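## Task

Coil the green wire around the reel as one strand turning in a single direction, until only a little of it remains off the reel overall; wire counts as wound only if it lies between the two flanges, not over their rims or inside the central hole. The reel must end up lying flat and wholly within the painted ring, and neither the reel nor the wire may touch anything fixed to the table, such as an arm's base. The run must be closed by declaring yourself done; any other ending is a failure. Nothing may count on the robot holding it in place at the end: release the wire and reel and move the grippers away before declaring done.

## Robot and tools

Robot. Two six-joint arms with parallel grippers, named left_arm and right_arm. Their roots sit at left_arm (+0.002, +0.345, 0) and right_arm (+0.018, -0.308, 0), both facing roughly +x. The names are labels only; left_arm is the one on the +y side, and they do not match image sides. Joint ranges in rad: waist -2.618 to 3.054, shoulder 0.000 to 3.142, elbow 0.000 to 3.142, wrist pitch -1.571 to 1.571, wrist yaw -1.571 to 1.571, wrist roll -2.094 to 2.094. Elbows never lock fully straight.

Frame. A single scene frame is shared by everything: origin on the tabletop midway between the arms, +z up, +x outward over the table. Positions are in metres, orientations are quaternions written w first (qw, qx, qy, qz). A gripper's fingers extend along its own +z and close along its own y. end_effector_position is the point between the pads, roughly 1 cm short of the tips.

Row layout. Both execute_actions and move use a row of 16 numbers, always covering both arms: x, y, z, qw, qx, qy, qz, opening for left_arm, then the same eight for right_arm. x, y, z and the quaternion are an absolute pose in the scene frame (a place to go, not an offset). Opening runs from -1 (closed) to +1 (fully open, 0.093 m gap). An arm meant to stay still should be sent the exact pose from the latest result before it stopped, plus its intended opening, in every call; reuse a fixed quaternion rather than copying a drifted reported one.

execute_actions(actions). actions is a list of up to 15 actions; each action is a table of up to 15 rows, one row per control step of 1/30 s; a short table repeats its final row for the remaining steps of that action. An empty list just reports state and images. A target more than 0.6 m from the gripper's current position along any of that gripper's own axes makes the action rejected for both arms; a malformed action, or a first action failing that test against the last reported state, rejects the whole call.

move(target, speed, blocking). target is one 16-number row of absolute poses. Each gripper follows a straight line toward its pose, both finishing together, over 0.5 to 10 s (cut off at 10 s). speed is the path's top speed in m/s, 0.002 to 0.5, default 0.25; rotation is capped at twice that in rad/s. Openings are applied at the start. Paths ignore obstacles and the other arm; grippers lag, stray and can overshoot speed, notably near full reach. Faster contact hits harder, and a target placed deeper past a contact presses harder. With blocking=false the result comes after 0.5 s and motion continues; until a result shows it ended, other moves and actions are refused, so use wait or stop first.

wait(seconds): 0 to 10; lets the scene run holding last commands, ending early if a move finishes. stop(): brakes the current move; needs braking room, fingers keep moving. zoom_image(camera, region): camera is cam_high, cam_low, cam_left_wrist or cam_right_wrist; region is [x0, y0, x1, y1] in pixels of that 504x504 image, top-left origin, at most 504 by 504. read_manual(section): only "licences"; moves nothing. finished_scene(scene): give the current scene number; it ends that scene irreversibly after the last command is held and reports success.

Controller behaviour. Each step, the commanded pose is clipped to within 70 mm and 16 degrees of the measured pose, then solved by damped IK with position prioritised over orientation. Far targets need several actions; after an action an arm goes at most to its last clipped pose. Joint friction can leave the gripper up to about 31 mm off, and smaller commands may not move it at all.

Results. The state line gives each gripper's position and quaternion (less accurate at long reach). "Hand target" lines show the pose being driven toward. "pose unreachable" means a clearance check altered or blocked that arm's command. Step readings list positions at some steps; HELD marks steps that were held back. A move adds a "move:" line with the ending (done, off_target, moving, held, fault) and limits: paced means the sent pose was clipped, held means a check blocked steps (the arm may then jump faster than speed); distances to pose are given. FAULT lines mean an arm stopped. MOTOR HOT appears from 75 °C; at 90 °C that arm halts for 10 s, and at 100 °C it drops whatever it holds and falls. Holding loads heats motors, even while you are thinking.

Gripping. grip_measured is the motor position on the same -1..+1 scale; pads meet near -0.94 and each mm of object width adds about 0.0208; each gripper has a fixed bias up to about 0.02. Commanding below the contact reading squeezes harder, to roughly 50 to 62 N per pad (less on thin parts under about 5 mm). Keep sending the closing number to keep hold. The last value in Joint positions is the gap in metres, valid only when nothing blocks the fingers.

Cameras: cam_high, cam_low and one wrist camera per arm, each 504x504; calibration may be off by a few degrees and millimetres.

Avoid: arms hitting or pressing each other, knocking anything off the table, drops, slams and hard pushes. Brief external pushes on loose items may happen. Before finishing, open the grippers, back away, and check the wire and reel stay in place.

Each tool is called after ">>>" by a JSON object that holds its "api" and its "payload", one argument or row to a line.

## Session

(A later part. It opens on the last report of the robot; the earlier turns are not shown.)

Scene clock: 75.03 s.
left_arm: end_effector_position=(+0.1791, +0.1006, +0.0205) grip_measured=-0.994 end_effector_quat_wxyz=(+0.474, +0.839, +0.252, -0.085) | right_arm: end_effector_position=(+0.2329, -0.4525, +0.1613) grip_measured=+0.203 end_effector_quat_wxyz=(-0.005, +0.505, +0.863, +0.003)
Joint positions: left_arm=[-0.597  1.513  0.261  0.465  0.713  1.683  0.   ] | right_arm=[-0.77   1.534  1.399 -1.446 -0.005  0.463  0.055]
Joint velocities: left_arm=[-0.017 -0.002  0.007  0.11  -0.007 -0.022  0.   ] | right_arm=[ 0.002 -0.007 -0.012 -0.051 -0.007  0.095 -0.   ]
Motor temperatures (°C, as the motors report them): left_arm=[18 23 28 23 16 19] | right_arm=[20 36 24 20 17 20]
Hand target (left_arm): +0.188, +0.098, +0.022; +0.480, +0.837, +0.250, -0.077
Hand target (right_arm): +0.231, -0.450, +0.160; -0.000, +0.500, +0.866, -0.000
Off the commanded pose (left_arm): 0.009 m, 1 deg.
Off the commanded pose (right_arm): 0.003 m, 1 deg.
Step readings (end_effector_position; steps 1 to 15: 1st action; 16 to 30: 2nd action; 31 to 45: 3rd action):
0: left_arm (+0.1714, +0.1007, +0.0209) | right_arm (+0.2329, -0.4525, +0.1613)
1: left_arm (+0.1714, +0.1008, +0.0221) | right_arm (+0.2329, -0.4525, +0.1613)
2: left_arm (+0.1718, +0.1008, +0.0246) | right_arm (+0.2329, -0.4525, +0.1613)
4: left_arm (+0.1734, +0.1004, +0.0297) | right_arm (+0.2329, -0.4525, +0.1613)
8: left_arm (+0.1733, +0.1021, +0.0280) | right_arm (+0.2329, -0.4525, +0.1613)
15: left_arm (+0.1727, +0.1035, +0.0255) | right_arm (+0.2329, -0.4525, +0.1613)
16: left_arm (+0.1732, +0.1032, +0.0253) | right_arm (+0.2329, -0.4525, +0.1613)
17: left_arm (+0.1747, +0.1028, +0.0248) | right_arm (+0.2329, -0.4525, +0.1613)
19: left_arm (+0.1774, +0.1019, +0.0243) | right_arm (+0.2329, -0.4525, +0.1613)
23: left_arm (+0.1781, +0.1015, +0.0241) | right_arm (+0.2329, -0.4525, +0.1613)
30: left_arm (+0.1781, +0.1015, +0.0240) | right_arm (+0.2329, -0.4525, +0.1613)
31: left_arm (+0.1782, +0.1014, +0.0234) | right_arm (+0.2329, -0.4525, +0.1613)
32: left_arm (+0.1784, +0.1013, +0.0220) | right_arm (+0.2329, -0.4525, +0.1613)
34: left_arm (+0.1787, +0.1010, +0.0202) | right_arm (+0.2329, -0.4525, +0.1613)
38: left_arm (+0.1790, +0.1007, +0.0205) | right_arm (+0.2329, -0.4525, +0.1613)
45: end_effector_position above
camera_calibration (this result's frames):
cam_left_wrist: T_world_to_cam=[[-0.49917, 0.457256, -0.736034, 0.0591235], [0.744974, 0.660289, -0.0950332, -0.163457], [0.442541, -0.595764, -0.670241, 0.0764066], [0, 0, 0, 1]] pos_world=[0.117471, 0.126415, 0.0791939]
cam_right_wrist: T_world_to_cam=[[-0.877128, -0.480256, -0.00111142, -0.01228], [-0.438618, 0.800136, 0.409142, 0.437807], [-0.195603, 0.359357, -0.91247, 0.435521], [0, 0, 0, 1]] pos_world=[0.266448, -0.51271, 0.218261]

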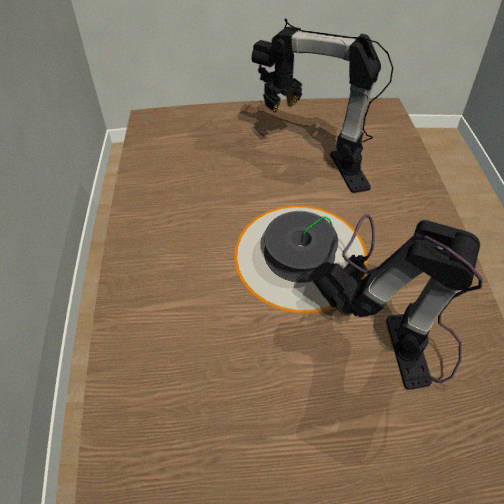

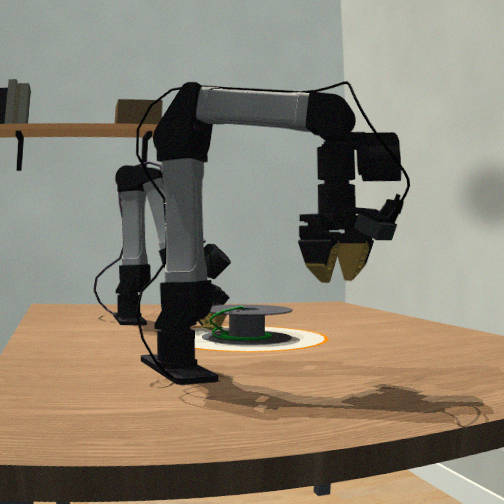

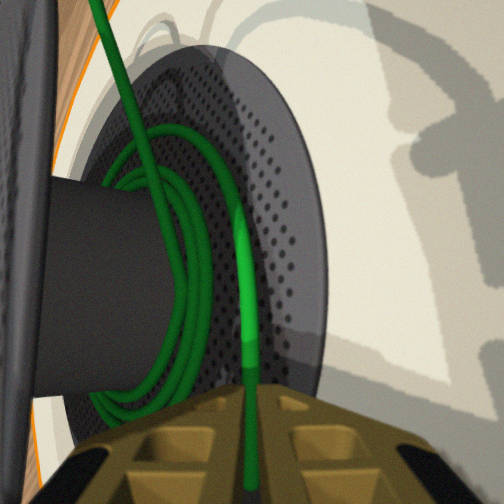

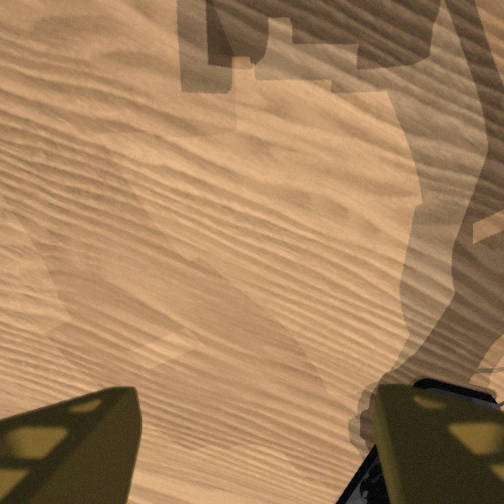

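>>> {"api": "execute_actions", "payload": {
  "actions": [
    [[0.200,0.093,0.026,0.4805,0.8370,0.2501,-0.0767,-1,0.231,-0.45,0.16,0,0.5,0.866,0,0.2]]
  ]
}}

Scene clock: 75.90 s.
left_arm: end_effector_position=(+0.1933, +0.0951, +0.0244) grip_measured=-0.994 end_effector_quat_wxyz=(+0.477, +0.838, +0.252, -0.080) | right_arm: end_effector_position=(+0.2329, -0.4525, +0.1613) grip_measured=+0.203 end_effector_quat_wxyz=(-0.005, +0.505, +0.863, +0.003)
Joint positions: left_arm=[-0.586  1.547  0.314  0.452  0.715  1.691  0.   ] | right_arm=[-0.77   1.534  1.399 -1.446 -0.005  0.463  0.055]
Joint velocities: left_arm=[ 0.007 -0.007 -0.017 -0.139 -0.066  0.081  0.   ] | right_arm=[-0.007 -0.012  0.022  0.022  0.051 -0.066 -0.   ]
Motor temperatures (°C, as the motors report them): left_arm=[18 23 28 23 16 19] | right_arm=[20 36 24 20 17 20]
Hand target (left_arm): +0.200, +0.093, +0.026; +0.481, +0.837, +0.250, -0.076
Hand target (right_arm): +0.231, -0.450, +0.160; -0.000, +0.500, +0.866, -0.000
Off the commanded pose (left_arm): 0.007 m, 1 deg.
Off the commanded pose (right_arm): 0.003 m, 1 deg.
Step readings (end_effector_position):
0: left_arm (+0.1791, +0.1006, +0.0205) | right_arm (+0.2329, -0.4525, +0.1613)
1: left_arm (+0.1804, +0.0999, +0.0211) | right_arm (+0.2329, -0.4525, +0.1613)
2: left_arm (+0.1840, +0.0987, +0.0220) | right_arm (+0.2329, -0.4525, +0.1613)
4: left_arm (+0.1907, +0.0963, +0.0243) | right_arm (+0.2329, -0.4525, +0.1613)
8: left_arm (+0.1933, +0.0951, +0.0245) | right_arm (+0.2329, -0.4525, +0.1613)
15: end_effector_position above
camera_calibration (this result's frames):
cam_left_wrist: T_world_to_cam=[[-0.494352, 0.451853, -0.742594, 0.0712479], [0.742095, 0.664247, -0.0898384, -0.170021], [0.452672, -0.595487, -0.66369, 0.0673421], [0, 0, 0, 1]] pos_world=[0.130909, 0.120843, 0.0823281]
cam_right_wrist: T_world_to_cam=[[-0.877128, -0.480256, -0.00111142, -0.01228], [-0.438618, 0.800136, 0.409142, 0.437807], [-0.195603, 0.359357, -0.91247, 0.435521], [0, 0, 0, 1]] pos_world=[0.266448, -0.51271, 0.218261]

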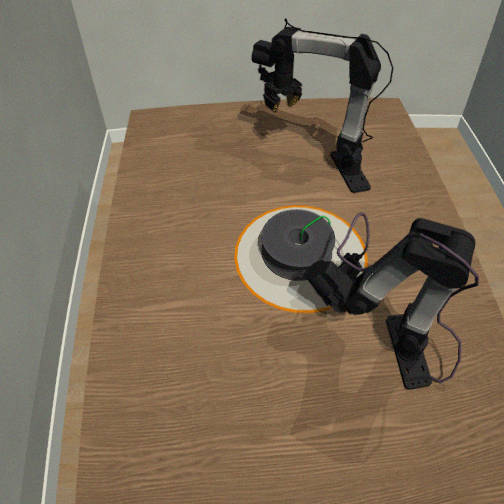

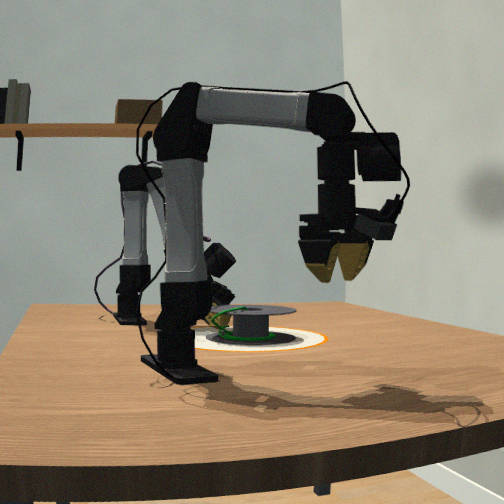

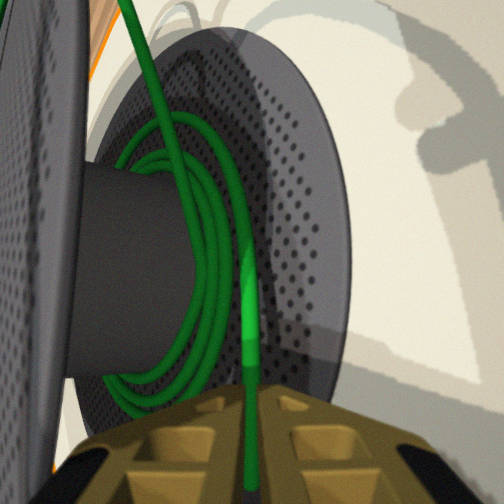

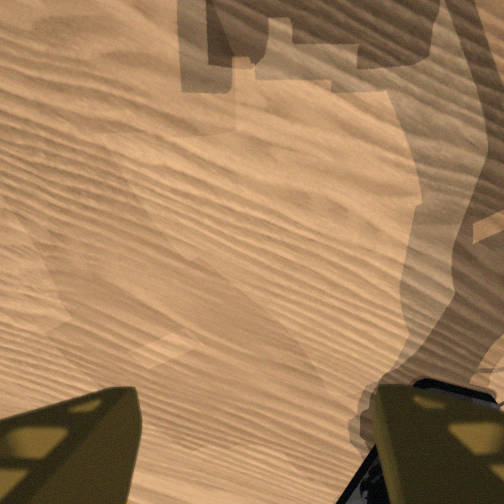

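>>> {"api": "execute_actions", "payload": {
  "actions": [
    [[0.195,0.095,0.020,0.4805,0.8370,0.2501,-0.0767,-1,0.231,-0.45,0.16,0,0.5,0.866,0,0.2]],
    [[0.194,0.095,0.020,0.4805,0.8370,0.2501,-0.0767,-0.9,0.231,-0.45,0.16,0,0.5,0.866,0,0.2],[0.194,0.095,0.020,0.4805,0.8370,0.2501,-0.0767,-0.85,0.231,-0.45,0.16,0,0.5,0.866,0,0.2],[0.194,0.095,0.020,0.4805,0.8370,0.2501,-0.0767,-0.8,0.231,-0.45,0.16,0,0.5,0.866,0,0.2]],
    [[0.192,0.112,0.028,0.4805,0.8370,0.2501,-0.0767,-0.8,0.231,-0.45,0.16,0,0.5,0.866,0,0.2]]
  ]
}}

Scene clock: 77.90 s.
left_arm: end_effector_position=(+0.1957, +0.1092, +0.0249) grip_measured=-0.802 end_effector_quat_wxyz=(+0.478, +0.838, +0.253, -0.074) | right_arm: end_effector_position=(+0.2329, -0.4525, +0.1613) grip_measured=+0.203 end_effector_quat_wxyz=(-0.005, +0.505, +0.863, +0.003)
Joint positions: left_arm=[-0.524  1.515  0.299  0.403  0.749  1.747  0.007] | right_arm=[-0.77   1.534  1.399 -1.446 -0.005  0.463  0.055]
Joint velocities: left_arm=[-0.032 -0.017 -0.002  0.051  0.051  0.007 -0.001] | right_arm=[-0.002  0.007 -0.002 -0.081  0.007 -0.007 -0.   ]
Motor temperatures (°C, as the motors report them): left_arm=[18 23 28 23 16 19] | right_arm=[20 36 24 20 17 20]
Hand target (left_arm): +0.192, +0.112, +0.028; +0.481, +0.837, +0.250, -0.077
Hand target (right_arm): +0.231, -0.450, +0.160; -0.000, +0.500, +0.866, -0.000
Off the commanded pose (left_arm): 0.006 m, 1 deg.
Off the commanded pose (right_arm): 0.003 m, 1 deg.
Step readings (end_effector_position; steps 1 to 15: 1st action; 16 to 30: 2nd action; 31 to 45: 3rd action):
0: left_arm (+0.1933, +0.0951, +0.0244) | right_arm (+0.2329, -0.4525, +0.1613)
1: left_arm (+0.1934, +0.0951, +0.0242) | right_arm (+0.2329, -0.4525, +0.1613)
2: left_arm (+0.1935, +0.0950, +0.0237) | right_arm (+0.2329, -0.4525, +0.1613)
4: left_arm (+0.1938, +0.0948, +0.0230) | right_arm (+0.2329, -0.4525, +0.1613)
8: left_arm (+0.1944, +0.0944, +0.0234) | right_arm (+0.2329, -0.4525, +0.1613)
15: left_arm (+0.1944, +0.0944, +0.0234) | right_arm (+0.2329, -0.4525, +0.1613)
16: left_arm (+0.1944, +0.0944, +0.0234) | right_arm (+0.2329, -0.4525, +0.1613)
17: left_arm (+0.1944, +0.0944, +0.0234) | right_arm (+0.2329, -0.4525, +0.1613)
19: left_arm (+0.1945, +0.0944, +0.0234) | right_arm (+0.2329, -0.4525, +0.1613)
23: left_arm (+0.1945, +0.0944, +0.0234) | right_arm (+0.2329, -0.4525, +0.1613)
30: left_arm (+0.1945, +0.0944, +0.0234) | right_arm (+0.2329, -0.4525, +0.1613)
31: left_arm (+0.1946, +0.0964, +0.0233) | right_arm (+0.2329, -0.4525, +0.1613)
32: left_arm (+0.1958, +0.1004, +0.0235) | right_arm (+0.2329, -0.4525, +0.1613)
34: left_arm (+0.1988, +0.1066, +0.0248) | right_arm (+0.2329, -0.4525, +0.1613)
38: left_arm (+0.1987, +0.1086, +0.0265) | right_arm (+0.2329, -0.4525, +0.1613)
45: end_effector_position above
camera_calibration (this result's frames):
cam_left_wrist: T_world_to_cam=[[-0.491351, 0.448992, -0.746311, 0.0663453], [0.737803, 0.66993, -0.0827096, -0.181093], [0.46284, -0.59127, -0.660438, 0.0724457], [0, 0, 0, 1]] pos_world=[0.132679, 0.134366, 0.082382]
cam_right_wrist: T_world_to_cam=[[-0.877128, -0.480256, -0.00111142, -0.01228], [-0.438618, 0.800136, 0.409142, 0.437807], [-0.195603, 0.359357, -0.91247, 0.435521], [0, 0, 0, 1]] pos_world=[0.266448, -0.51271, 0.218261]

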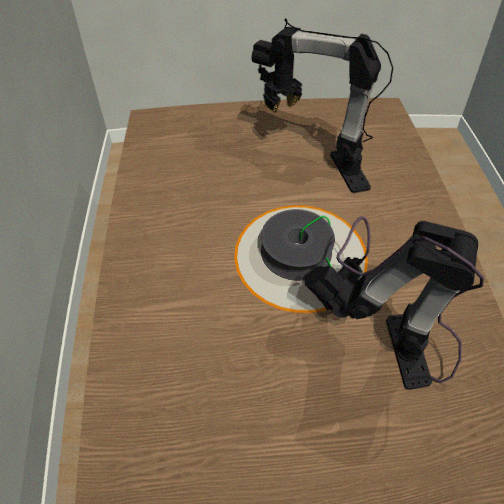

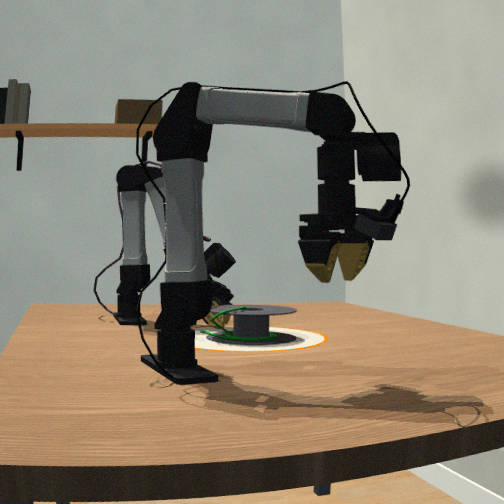

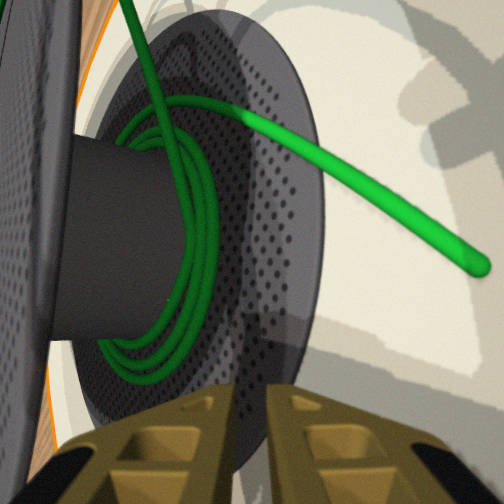

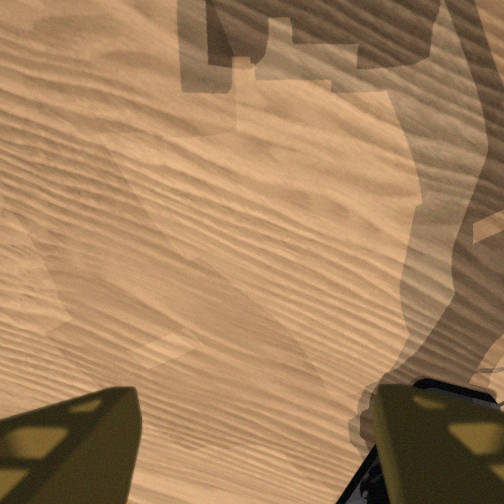

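>>> {"api": "execute_actions", "payload": {
  "actions": [
    [[0.185,0.15,0.06,0.4805,0.8370,0.2501,-0.0767,-0.6,0.231,-0.45,0.16,0,0.5,0.866,0,0.2]]
  ]
}}

>>> {"api": "move", "payload": {
  "target": [0.17,0.17,0.13,0.2235,0.6381,0.7087,-0.2012,-0.5,0.231,-0.45,0.16,0,0.5,0.866,0,0.2],
  "speed": 0.3
}}

Scene clock: 87.20 s.
left_arm: end_effector_position=(+0.1866, +0.1487, +0.0531) grip_measured=-0.602 end_effector_quat_wxyz=(+0.482, +0.834, +0.258, -0.071) | right_arm: end_effector_position=(+0.2329, -0.4525, +0.1613) grip_measured=+0.203 end_effector_quat_wxyz=(-0.005, +0.505, +0.863, +0.003)
Joint positions: left_arm=[-0.351  1.237  0.3    0.006  0.856  1.918  0.016] | right_arm=[-0.77   1.534  1.399 -1.446 -0.005  0.463  0.055]
Joint velocities: left_arm=[-0.017  0.002  0.081 -0.374  0.066  0.125 -0.001] | right_arm=[ 0.002  0.007 -0.007  0.007 -0.007  0.007  0.001]
Motor temperatures (°C, as the motors report them): left_arm=[18 23 28 23 16 19] | right_arm=[20 36 24 20 17 20]
Hand target (left_arm): +0.186, +0.149, +0.059; +0.483, +0.836, +0.251, -0.075
Hand target (right_arm): +0.231, -0.450, +0.160; -0.000, +0.500, +0.866, -0.000
Off the commanded pose (left_arm): 0.007 m, 1 deg.
Off the commanded pose (right_arm): 0.003 m, 1 deg.
Step readings (end_effector_position):
0: left_arm (+0.1949, +0.1094, +0.0245) | right_arm (+0.2329, -0.4525, +0.1613)
1: left_arm (+0.1948, +0.1132, +0.0274) | right_arm (+0.2329, -0.4525, +0.1613)
2: left_arm (+0.1970, +0.1216, +0.0338) | right_arm (+0.2329, -0.4525, +0.1613)
4: left_arm (+0.2040, +0.1343, +0.0505) | right_arm (+0.2329, -0.4525, +0.1613)
8: left_arm (+0.2006, +0.1444, +0.0611) | right_arm (+0.2329, -0.4525, +0.1613)
15: end_effector_position above
camera_calibration (this result's frames):
cam_left_wrist: T_world_to_cam=[[-0.496479, 0.436596, -0.750262, 0.0681699], [0.728309, 0.679784, -0.0863686, -0.19797], [0.472308, -0.589302, -0.655475, 0.116349], [0, 0, 0, 1]] pos_world=[0.123076, 0.173378, 0.110311]
cam_right_wrist: T_world_to_cam=[[-0.877128, -0.480256, -0.00111142, -0.01228], [-0.438618, 0.800136, 0.409142, 0.437807], [-0.195603, 0.359357, -0.91247, 0.435521], [0, 0, 0, 1]] pos_world=[0.266448, -0.51271, 0.218261]

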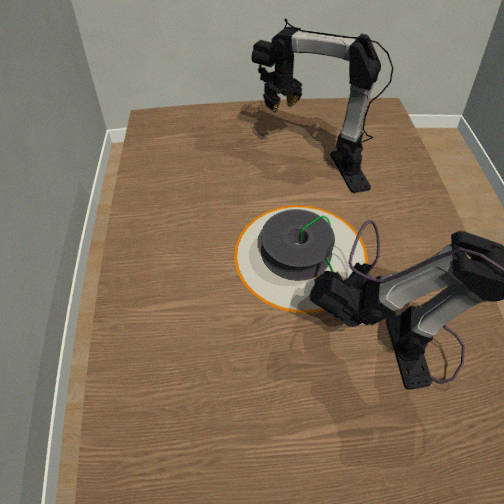

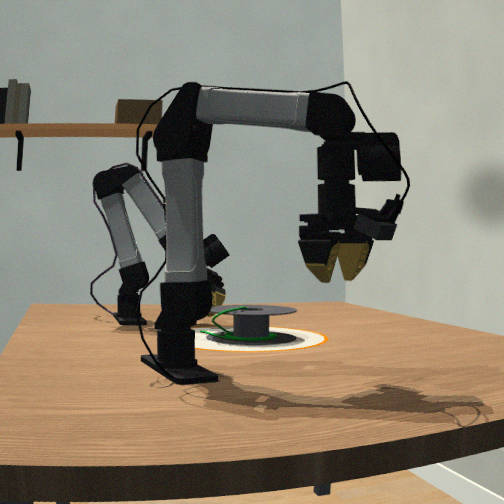

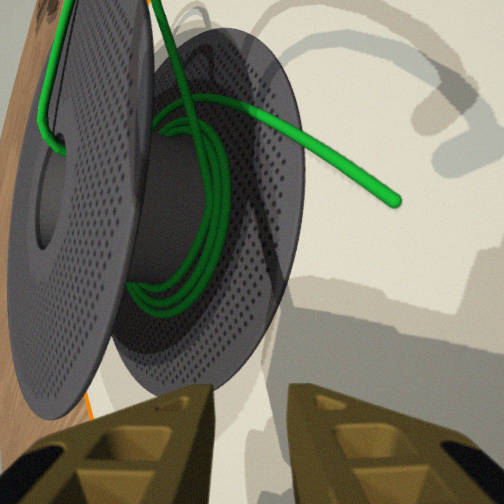

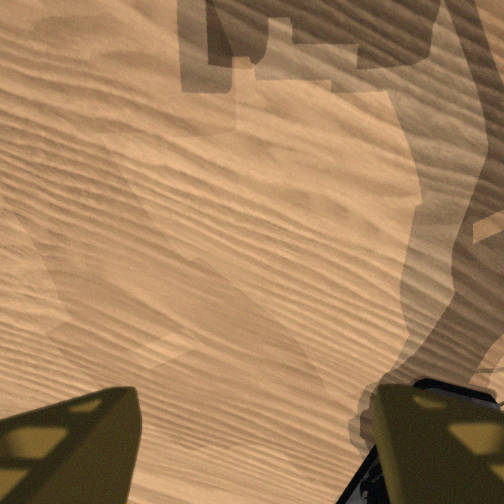

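Scene clock: 89.77 s.
left_arm: end_effector_position=(+0.1702, +0.1710, +0.1296) grip_measured=-0.502 end_effector_quat_wxyz=(+0.235, +0.637, +0.706, -0.202) | right_arm: end_effector_position=(+0.2329, -0.4525, +0.1613) grip_measured=+0.203 end_effector_quat_wxyz=(-0.005, +0.505, +0.863, +0.003)
Joint positions: left_arm=[-0.478  1.069  0.787 -0.909  0.517  0.915  0.021] | right_arm=[-0.77   1.534  1.399 -1.446 -0.005  0.463  0.055]
Joint velocities: left_arm=[-0.002 -0.007 -0.007 -0.081  0.037 -0.037  0.001] | right_arm=[-0.012  0.002 -0.007 -0.051  0.007 -0.051  0.001]
Motor temperatures (°C, as the motors report them): left_arm=[18 23 28 23 16 19] | right_arm=[20 36 24 20 17 20]
Hand target (left_arm): +0.171, +0.170, +0.129; +0.224, +0.637, +0.710, -0.201
Hand target (right_arm): +0.231, -0.450, +0.160; -0.000, +0.500, +0.866, -0.000
Off the commanded pose (left_arm): 0.001 m, 1 deg.
Off the commanded pose (right_arm): 0.003 m, 1 deg.
move: done
camera_calibration (this result's frames):
cam_left_wrist: T_world_to_cam=[[-0.996851, -0.0785627, 0.0107756, 0.182309], [-0.0792041, 0.979811, -0.183567, -0.0958208], [0.00386346, -0.183842, -0.982948, 0.240183], [0, 0, 0, 1]] pos_world=[0.173217, 0.152365, 0.216534]
cam_right_wrist: T_world_to_cam=[[-0.877128, -0.480256, -0.00111142, -0.01228], [-0.438618, 0.800136, 0.409142, 0.437807], [-0.195603, 0.359357, -0.91247, 0.435521], [0, 0, 0, 1]] pos_world=[0.266448, -0.51271, 0.218261]

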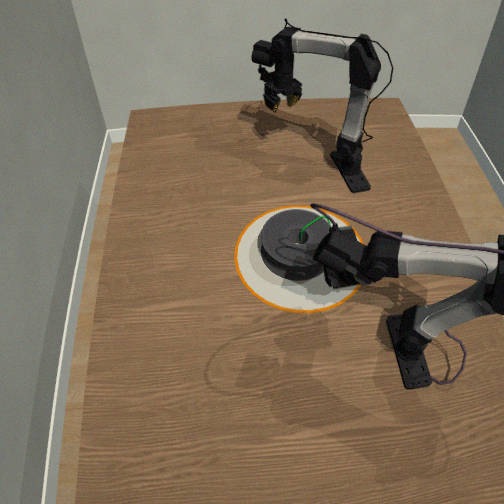

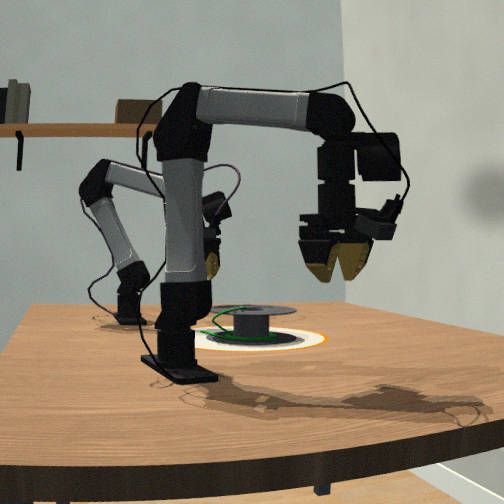

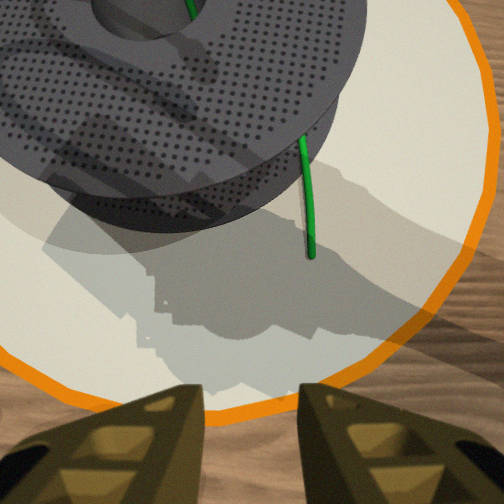

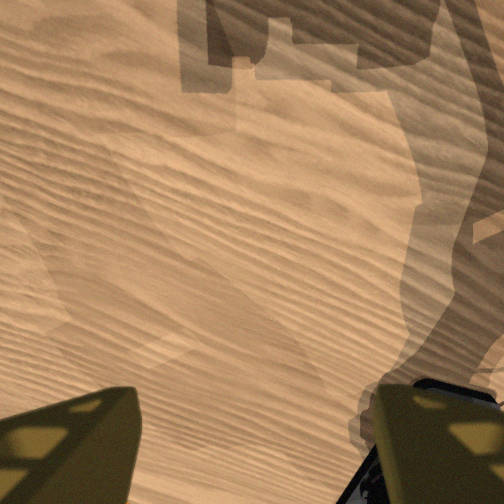

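>>> {"api": "move", "payload": {
  "target": [0.16,0.24,0.16,0.2235,0.6381,0.7087,-0.2012,-0.5,0.185,-0.04,0.16,0,-0.309,0.951,0,0.0],
  "speed": 0.4
}}

Scene clock: 97.07 s.
left_arm: end_effector_position=(+0.1617, +0.2392, +0.1510) grip_measured=-0.502 end_effector_quat_wxyz=(+0.213, +0.637, +0.713, -0.203) | right_arm: end_effector_position=(+0.1832, -0.0472, +0.1588) grip_measured=+0.003 end_effector_quat_wxyz=(-0.007, -0.302, +0.953, -0.018)
Joint positions: left_arm=[-0.1    1.069  0.904 -1.302  0.589  1.355  0.021] | right_arm=[ 0.844  1.746  1.616 -1.475  0.018  0.403  0.045]
Joint velocities: left_arm=[-0.012 -0.012 -0.002 -0.037 -0.066  0.022 -0.001] | right_arm=[-0.012 -0.017 -0.002 -0.007 -0.066 -0.066 -0.   ]
Motor temperatures (°C, as the motors report them): left_arm=[18 23 29 23 16 19] | right_arm=[20 36 24 20 17 20]
Hand target (left_arm): +0.162, +0.239, +0.160; +0.226, +0.637, +0.709, -0.201
Hand target (right_arm): +0.184, -0.046, +0.159; -0.008, -0.309, +0.951, -0.026
Off the commanded pose (left_arm): 0.009 m, 1 deg.
Off the commanded pose (right_arm): 0.008 m, 2 deg.
move: done
camera_calibration (this result's frames):
cam_left_wrist: T_world_to_cam=[[-0.996025, -0.0775238, 0.043869, 0.173533], [-0.0833174, 0.985018, -0.150992, -0.164889], [-0.0315062, -0.154047, -0.987561, 0.27305], [0, 0, 0, 1]] pos_world=[0.167707, 0.217934, 0.237144]
cam_right_wrist: T_world_to_cam=[[0.568012, -0.822486, 0.0296491, -0.147035], [-0.753527, -0.505226, 0.420647, 0.0869128], [-0.330996, -0.261274, -0.90674, 0.272465], [0, 0, 0, 1]] pos_world=[0.239194, -0.00583604, 0.214855]

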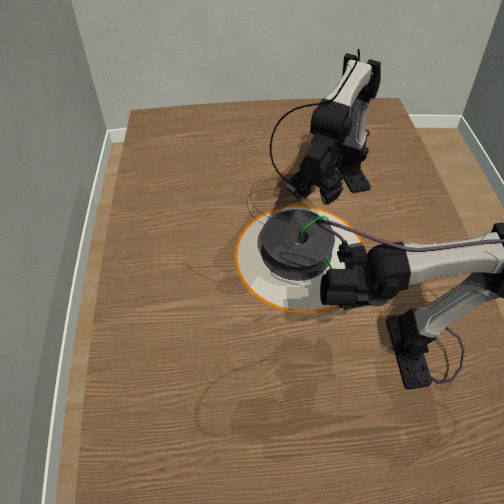

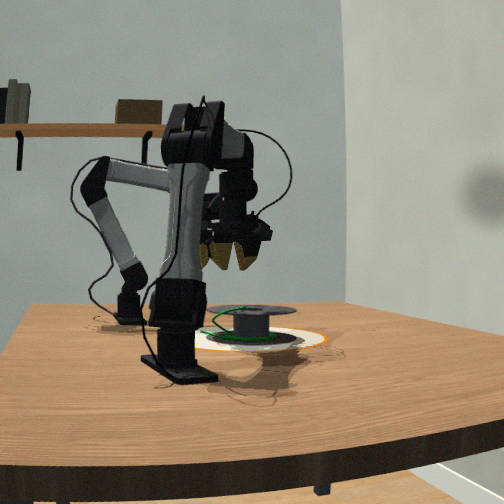

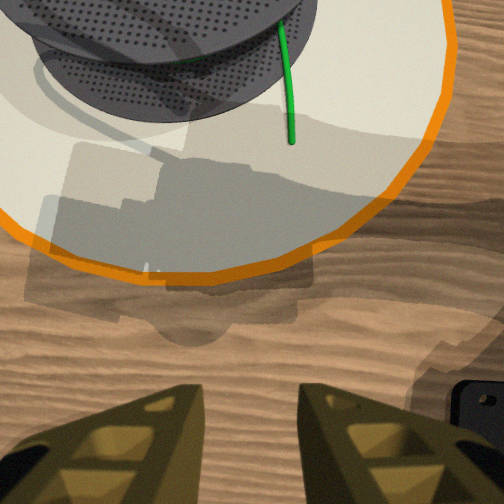

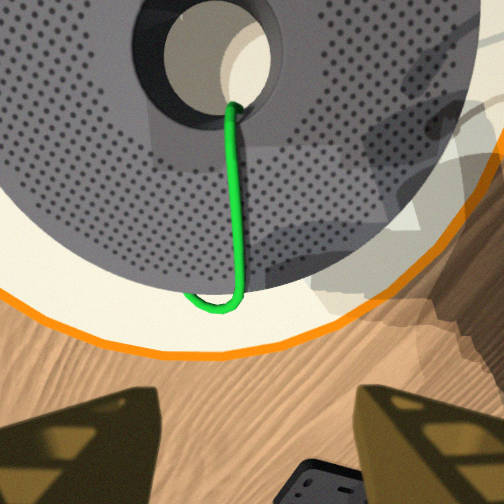

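>>> {"api": "move", "payload": {
  "target": [0.16,0.24,0.16,0.2235,0.6381,0.7087,-0.2012,-0.5,0.216,-0.019,0.10,0,-0.309,0.951,0,-0.3],
  "speed": 0.2
}}

Scene clock: 101.20 s.
left_arm: end_effector_position=(+0.1598, +0.2401, +0.1508) grip_measured=-0.502 end_effector_quat_wxyz=(+0.210, +0.638, +0.712, -0.205) | right_arm: end_effector_position=(+0.2147, -0.0192, +0.1064) grip_measured=-0.297 end_effector_quat_wxyz=(+0.008, -0.310, +0.951, -0.002)
Joint positions: left_arm=[-0.095  1.069  0.904 -1.314  0.589  1.367  0.021] | right_arm=[ 0.806  1.86   1.549 -1.25   0.012  0.348  0.031]
Joint velocities: left_arm=[-0.007 -0.017  0.007  0.066 -0.007 -0.007  0.001] | right_arm=[-0.002 -0.022  0.007  0.007  0.007  0.066  0.   ]
Motor temperatures (°C, as the motors report them): left_arm=[18 23 29 22 16 19] | right_arm=[20 36 24 20 17 20]
Hand target (left_arm): +0.160, +0.240, +0.160; +0.223, +0.638, +0.709, -0.201
Hand target (right_arm): +0.215, -0.020, +0.099; -0.000, -0.309, +0.951, +0.001
Off the commanded pose (left_arm): 0.009 m, 2 deg.
Off the commanded pose (right_arm): 0.006 m, 1 deg.
move: done
camera_calibration (this result's frames):
cam_left_wrist: T_world_to_cam=[[-0.996173, -0.0727884, 0.0483873, 0.169951], [-0.0792834, 0.985548, -0.1497, -0.166993], [-0.0367916, -0.152963, -0.987547, 0.273522], [0, 0, 0, 1]] pos_world=[0.166124, 0.218789, 0.236893]
cam_right_wrist: T_world_to_cam=[[0.58167, -0.813399, 0.00653623, -0.140618], [-0.751781, -0.534503, 0.386175, 0.149681], [-0.31062, -0.22954, -0.922403, 0.240567], [0, 0, 0, 1]] pos_world=[0.269046, 0.0208463, 0.165015]

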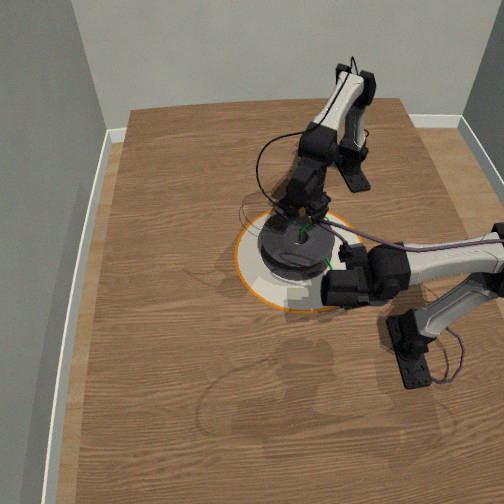

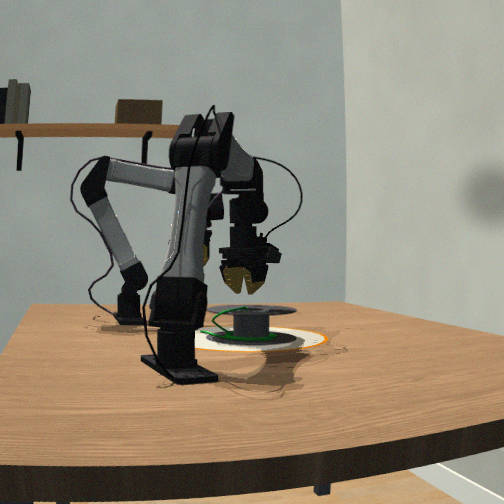

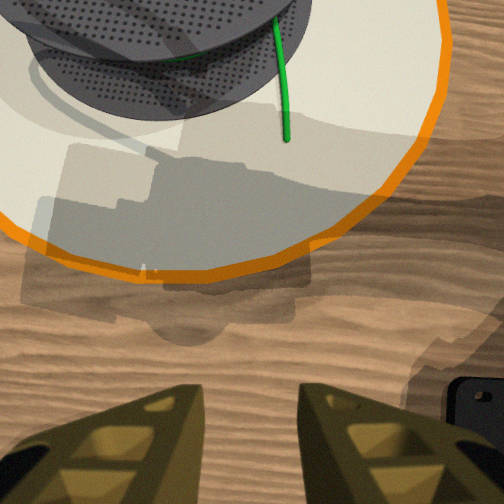

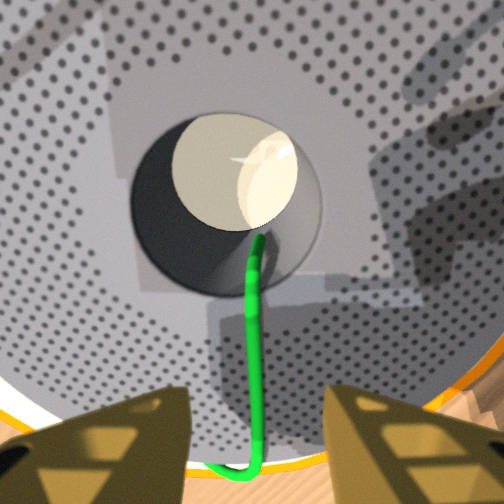

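>>> {"api": "execute_actions", "payload": {
  "actions": [
    [[0.16,0.24,0.16,0.2235,0.6381,0.7087,-0.2012,-0.5,0.216,-0.019,0.082,0,-0.309,0.951,0,-0.5]],
    [[0.16,0.24,0.16,0.2235,0.6381,0.7087,-0.2012,-0.5,0.216,-0.019,0.070,0,-0.309,0.951,0,-0.6]]
  ]
}}

Scene clock: 102.57 s.
left_arm: end_effector_position=(+0.1597, +0.2401, +0.1508) grip_measured=-0.502 end_effector_quat_wxyz=(+0.210, +0.638, +0.711, -0.205) | right_arm: end_effector_position=(+0.2161, -0.0170, +0.0806) grip_measured=-0.597 end_effector_quat_wxyz=(+0.011, -0.310, +0.951, +0.002)
Joint positions: left_arm=[-0.095  1.069  0.904 -1.314  0.589  1.367  0.021] | right_arm=[ 0.806  1.872  1.462 -1.141  0.012  0.348  0.017]
Joint velocities: left_arm=[-0.007 -0.017 -0.012 -0.007 -0.022  0.007  0.   ] | right_arm=[-0.007  0.002 -0.002 -0.007  0.037 -0.051  0.   ]
Motor temperatures (°C, as the motors report them): left_arm=[18 23 29 22 16 19] | right_arm=[20 36 24 20 17 20]
Hand target (left_arm): +0.160, +0.240, +0.160; +0.223, +0.638, +0.709, -0.201
Hand target (right_arm): +0.216, -0.020, +0.070; -0.000, -0.309, +0.951, +0.000
Off the commanded pose (left_arm): 0.009 m, 2 deg.
Off the commanded pose (right_arm): 0.011 m, 1 deg.
Step readings (end_effector_position; steps 1 to 15: 1st action; 16 to 30: 2nd action):
0: left_arm (+0.1597, +0.2401, +0.1508) | right_arm (+0.2148, -0.0189, +0.1064)
1: left_arm (+0.1597, +0.2401, +0.1508) | right_arm (+0.2151, -0.0185, +0.1043)
2: left_arm (+0.1597, +0.2401, +0.1508) | right_arm (+0.2152, -0.0183, +0.1017)
4: left_arm (+0.1597, +0.2401, +0.1508) | right_arm (+0.2139, -0.0203, +0.0950)
8: left_arm (+0.1597, +0.2401, +0.1508) | right_arm (+0.2138, -0.0203, +0.0914)
15: left_arm (+0.1597, +0.2401, +0.1508) | right_arm (+0.2156, -0.0178, +0.0914)
16: left_arm (+0.1597, +0.2401, +0.1508) | right_arm (+0.2158, -0.0174, +0.0900)
17: left_arm (+0.1597, +0.2401, +0.1508) | right_arm (+0.2159, -0.0173, +0.0881)
19: left_arm (+0.1597, +0.2401, +0.1508) | right_arm (+0.2149, -0.0187, +0.0834)
23: left_arm (+0.1597, +0.2401, +0.1508) | right_arm (+0.2149, -0.0188, +0.0806)
30: end_effector_position above
camera_calibration (this result's frames):
cam_left_wrist: T_world_to_cam=[[-0.996188, -0.0724757, 0.0485508, 0.169773], [-0.0789972, 0.985579, -0.149647, -0.167067], [-0.0370049, -0.152912, -0.987547, 0.273534], [0, 0, 0, 1]] pos_world=[0.166051, 0.218789, 0.236884]
cam_right_wrist: T_world_to_cam=[[0.581961, -0.813212, 0.00270571, -0.139233], [-0.753565, -0.538019, 0.377724, 0.162843], [-0.305714, -0.221859, -0.925914, 0.217091], [0, 0, 0, 1]] pos_world=[0.270109, 0.02255, 0.139875]

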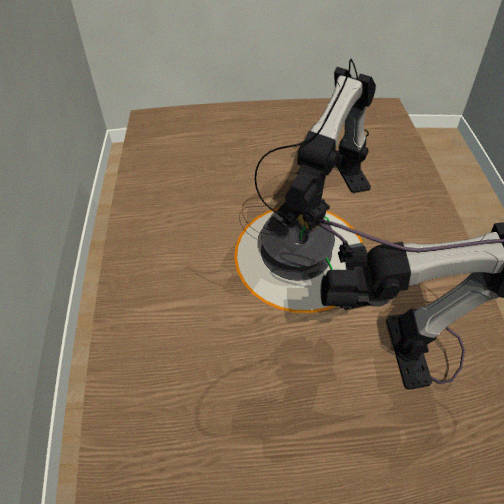

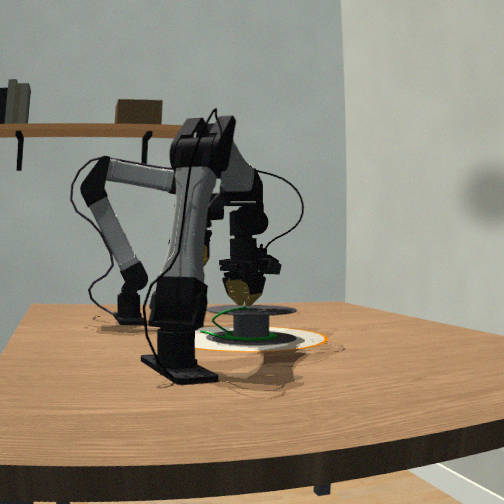

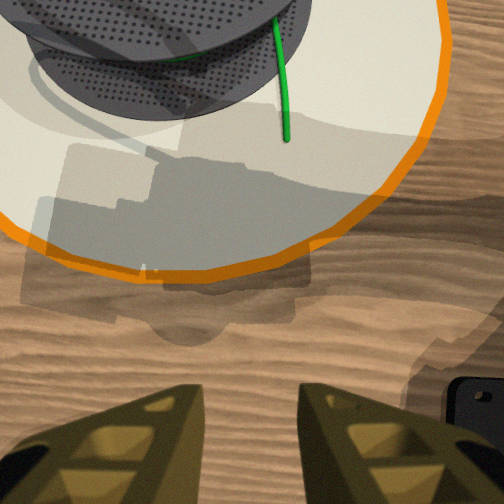

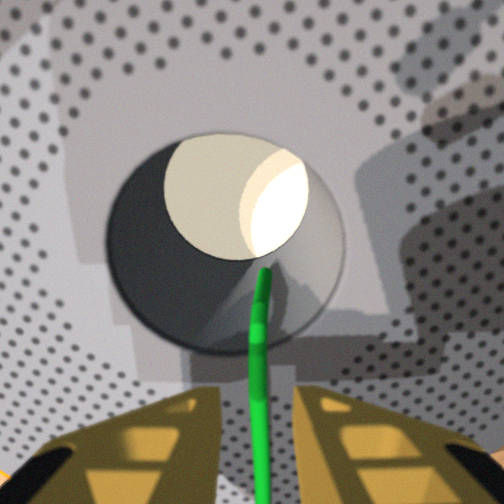

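>>> {"api": "execute_actions", "payload": {
  "actions": [
    [[0.16,0.24,0.16,0.2235,0.6381,0.7087,-0.2012,-0.5,0.216,-0.019,0.060,0,-0.309,0.951,0,-0.65]],
    [[0.16,0.24,0.16,0.2235,0.6381,0.7087,-0.2012,-0.5,0.216,-0.019,0.060,0,-0.309,0.951,0,-0.72],[0.16,0.24,0.16,0.2235,0.6381,0.7087,-0.2012,-0.5,0.216,-0.019,0.060,0,-0.309,0.951,0,-0.79],[0.16,0.24,0.16,0.2235,0.6381,0.7087,-0.2012,-0.5,0.216,-0.019,0.060,0,-0.309,0.951,0,-0.85],[0.16,0.24,0.16,0.2235,0.6381,0.7087,-0.2012,-0.5,0.216,-0.019,0.060,0,-0.309,0.951,0,-0.9],[0.16,0.24,0.16,0.2235,0.6381,0.7087,-0.2012,-0.5,0.216,-0.019,0.060,0,-0.309,0.951,0,-0.95],[0.16,0.24,0.16,0.2235,0.6381,0.7087,-0.2012,-0.5,0.216,-0.019,0.060,0,-0.309,0.951,0,-1]],
    [[0.16,0.24,0.16,0.2235,0.6381,0.7087,-0.2012,-0.5,0.216,-0.019,0.060,0,-0.309,0.951,0,-1]]
  ]
}}

Scene clock: 104.73 s.
left_arm: end_effector_position=(+0.1597, +0.2401, +0.1508) grip_measured=-0.502 end_effector_quat_wxyz=(+0.210, +0.638, +0.711, -0.205) | right_arm: end_effector_position=(+0.2165, -0.0164, +0.0710) grip_measured=-0.991 end_effector_quat_wxyz=(+0.012, -0.310, +0.951, +0.002)
Joint positions: left_arm=[-0.095  1.069  0.904 -1.314  0.589  1.367  0.021] | right_arm=[ 0.806  1.88   1.434 -1.102  0.012  0.348  0.   ]
Joint velocities: left_arm=[-0.007 -0.002  0.007  0.007 -0.037  0.007  0.001] | right_arm=[ 0.007 -0.002 -0.022 -0.037 -0.11  -0.022  0.   ]
Motor temperatures (°C, as the motors report them): left_arm=[18 23 29 22 17 19] | right_arm=[20 36 24 20 17 20]
Hand target (left_arm): +0.160, +0.240, +0.160; +0.223, +0.638, +0.709, -0.201
Hand target (right_arm): +0.216, -0.019, +0.060; -0.000, -0.309, +0.951, +0.000
Off the commanded pose (left_arm): 0.009 m, 2 deg.
Off the commanded pose (right_arm): 0.011 m, 1 deg.
Step readings (end_effector_position; steps 1 to 15: 1st action; 16 to 30: 2nd action; 31 to 45: 3rd action):
0: left_arm (+0.1597, +0.2401, +0.1508) | right_arm (+0.2164, -0.0166, +0.0806)
1: left_arm (+0.1597, +0.2401, +0.1508) | right_arm (+0.2165, -0.0164, +0.0795)
2: left_arm (+0.1597, +0.2401, +0.1508) | right_arm (+0.2166, -0.0163, +0.0780)
4: left_arm (+0.1597, +0.2401, +0.1508) | right_arm (+0.2157, -0.0176, +0.0740)
8: left_arm (+0.1597, +0.2401, +0.1508) | right_arm (+0.2155, -0.0180, +0.0710)
15: left_arm (+0.1597, +0.2401, +0.1508) | right_arm (+0.2165, -0.0164, +0.0710)
16: left_arm (+0.1597, +0.2401, +0.1508) | right_arm (+0.2165, -0.0164, +0.0710)
17: left_arm (+0.1597, +0.2401, +0.1508) | right_arm (+0.2165, -0.0164, +0.0710)
19: left_arm (+0.1597, +0.2401, +0.1508) | right_arm (+0.2165, -0.0164, +0.0710)
23: left_arm (+0.1597, +0.2401, +0.1508) | right_arm (+0.2165, -0.0164, +0.0710)
30: left_arm (+0.1597, +0.2401, +0.1508) | right_arm (+0.2165, -0.0164, +0.0710)
31: left_arm (+0.1597, +0.2401, +0.1508) | right_arm (+0.2165, -0.0164, +0.0710)
32: left_arm (+0.1597, +0.2401, +0.1508) | right_arm (+0.2165, -0.0164, +0.0710)
34: left_arm (+0.1597, +0.2401, +0.1508) | right_arm (+0.2165, -0.0164, +0.0710)
38: left_arm (+0.1597, +0.2401, +0.1508) | right_arm (+0.2165, -0.0164, +0.0710)
45: end_effector_position above
camera_calibration (this result's frames):
cam_left_wrist: T_world_to_cam=[[-0.996188, -0.0724757, 0.0485508, 0.169773], [-0.0789972, 0.985579, -0.149647, -0.167067], [-0.0370049, -0.152912, -0.987547, 0.273534], [0, 0, 0, 1]] pos_world=[0.166051, 0.218789, 0.236884]
cam_right_wrist: T_world_to_cam=[[0.581958, -0.813217, 0.00190295, -0.138881], [-0.754046, -0.538734, 0.375739, 0.167358], [-0.304532, -0.220099, -0.926724, 0.20833], [0, 0, 0, 1]] pos_world=[0.270461, 0.0230745, 0.130445]

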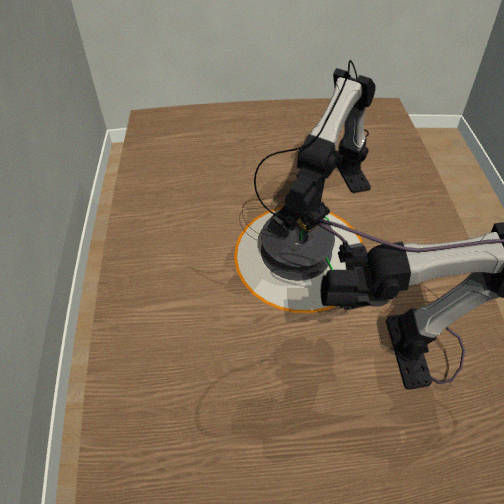

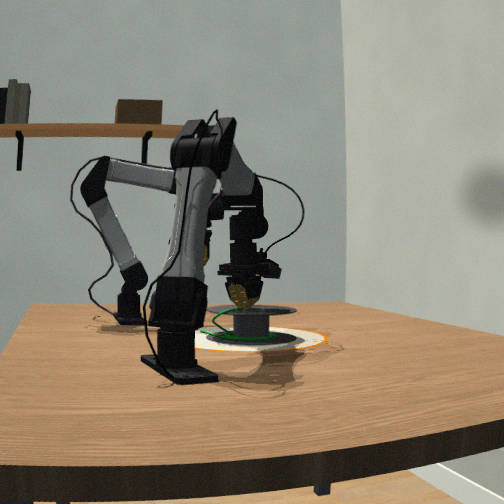

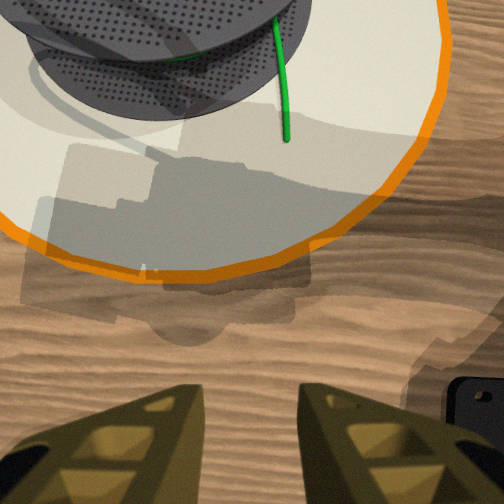

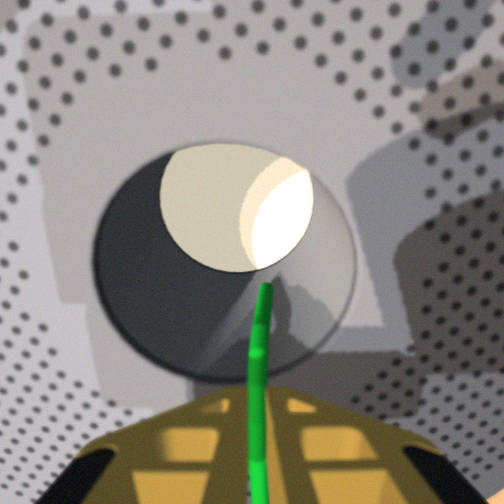

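>>> {"api": "execute_actions", "payload": {
  "actions": [
    [[0.16,0.24,0.16,0.2235,0.6381,0.7087,-0.2012,-0.5,0.214,-0.021,0.095,0,-0.309,0.951,0,-1]],
    [[0.16,0.24,0.16,0.2235,0.6381,0.7087,-0.2012,-0.5,0.208,-0.026,0.11,0,-0.309,0.951,0,-1]]
  ]
}}

Scene clock: 106.10 s.
left_arm: end_effector_position=(+0.1597, +0.2401, +0.1508) grip_measured=-0.502 end_effector_quat_wxyz=(+0.210, +0.638, +0.711, -0.205) | right_arm: end_effector_position=(+0.2100, -0.0261, +0.1017) grip_measured=-0.991 end_effector_quat_wxyz=(+0.001, -0.311, +0.951, -0.007)
Joint positions: left_arm=[-0.095  1.069  0.904 -1.314  0.589  1.367  0.021] | right_arm=[ 0.806  1.845  1.511 -1.244  0.012  0.348  0.   ]
Joint velocities: left_arm=[-0.007 -0.017 -0.002  0.037  0.007  0.007 -0.001] | right_arm=[-0.022 -0.002  0.012 -0.022 -0.007 -0.022  0.   ]
Motor temperatures (°C, as the motors report them): left_arm=[18 22 29 22 17 19] | right_arm=[20 36 24 20 17 20]
Hand target (left_arm): +0.160, +0.240, +0.160; +0.223, +0.638, +0.709, -0.201
Hand target (right_arm): +0.208, -0.026, +0.110; +0.000, -0.309, +0.951, +0.000
Off the commanded pose (left_arm): 0.009 m, 2 deg.
Off the commanded pose (right_arm): 0.009 m, 1 deg.
Step readings (end_effector_position; steps 1 to 15: 1st action; 16 to 30: 2nd action):
0: left_arm (+0.1597, +0.2401, +0.1508) | right_arm (+0.2165, -0.0164, +0.0710)
1: left_arm (+0.1597, +0.2401, +0.1508) | right_arm (+0.2162, -0.0168, +0.0733)
2: left_arm (+0.1597, +0.2401, +0.1508) | right_arm (+0.2159, -0.0173, +0.0763)
4: left_arm (+0.1597, +0.2401, +0.1508) | right_arm (+0.2168, -0.0159, +0.0838)
8: left_arm (+0.1597, +0.2401, +0.1508) | right_arm (+0.2164, -0.0165, +0.0883)
15: left_arm (+0.1597, +0.2401, +0.1508) | right_arm (+0.2140, -0.0201, +0.0883)
16: left_arm (+0.1597, +0.2401, +0.1508) | right_arm (+0.2135, -0.0208, +0.0890)
17: left_arm (+0.1597, +0.2401, +0.1508) | right_arm (+0.2125, -0.0224, +0.0903)
19: left_arm (+0.1597, +0.2401, +0.1508) | right_arm (+0.2110, -0.0246, +0.0945)
23: left_arm (+0.1597, +0.2401, +0.1508) | right_arm (+0.2108, -0.0248, +0.1012)
30: end_effector_position above
camera_calibration (this result's frames):
cam_left_wrist: T_world_to_cam=[[-0.996188, -0.0724757, 0.0485508, 0.169773], [-0.0789972, 0.985579, -0.149647, -0.167067], [-0.0370049, -0.152912, -0.987547, 0.273534], [0, 0, 0, 1]] pos_world=[0.166051, 0.218789, 0.236884]
cam_right_wrist: T_world_to_cam=[[0.582073, -0.813045, 0.0122028, -0.14413], [-0.747686, -0.529262, 0.401058, 0.141972], [-0.319619, -0.242569, -0.915971, 0.234089], [0, 0, 0, 1]] pos_world=[0.264864, 0.0147385, 0.159238]

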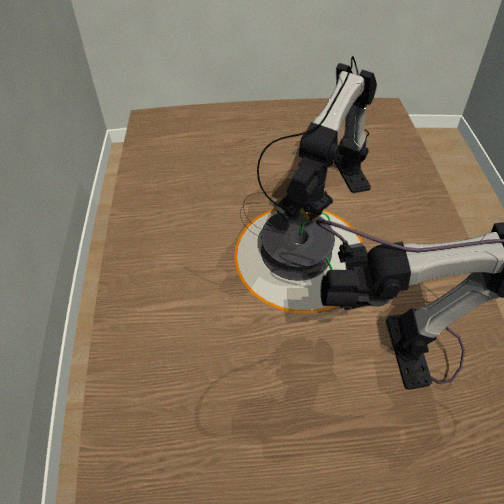

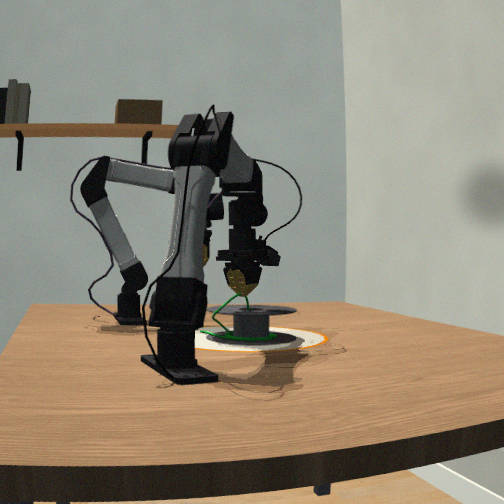

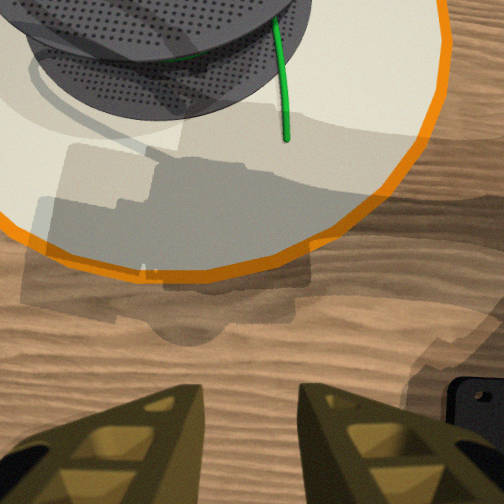

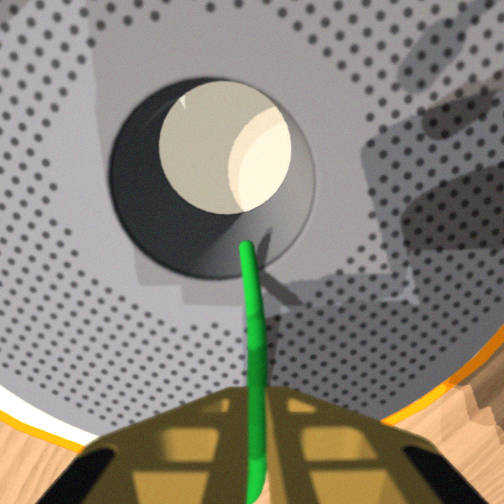

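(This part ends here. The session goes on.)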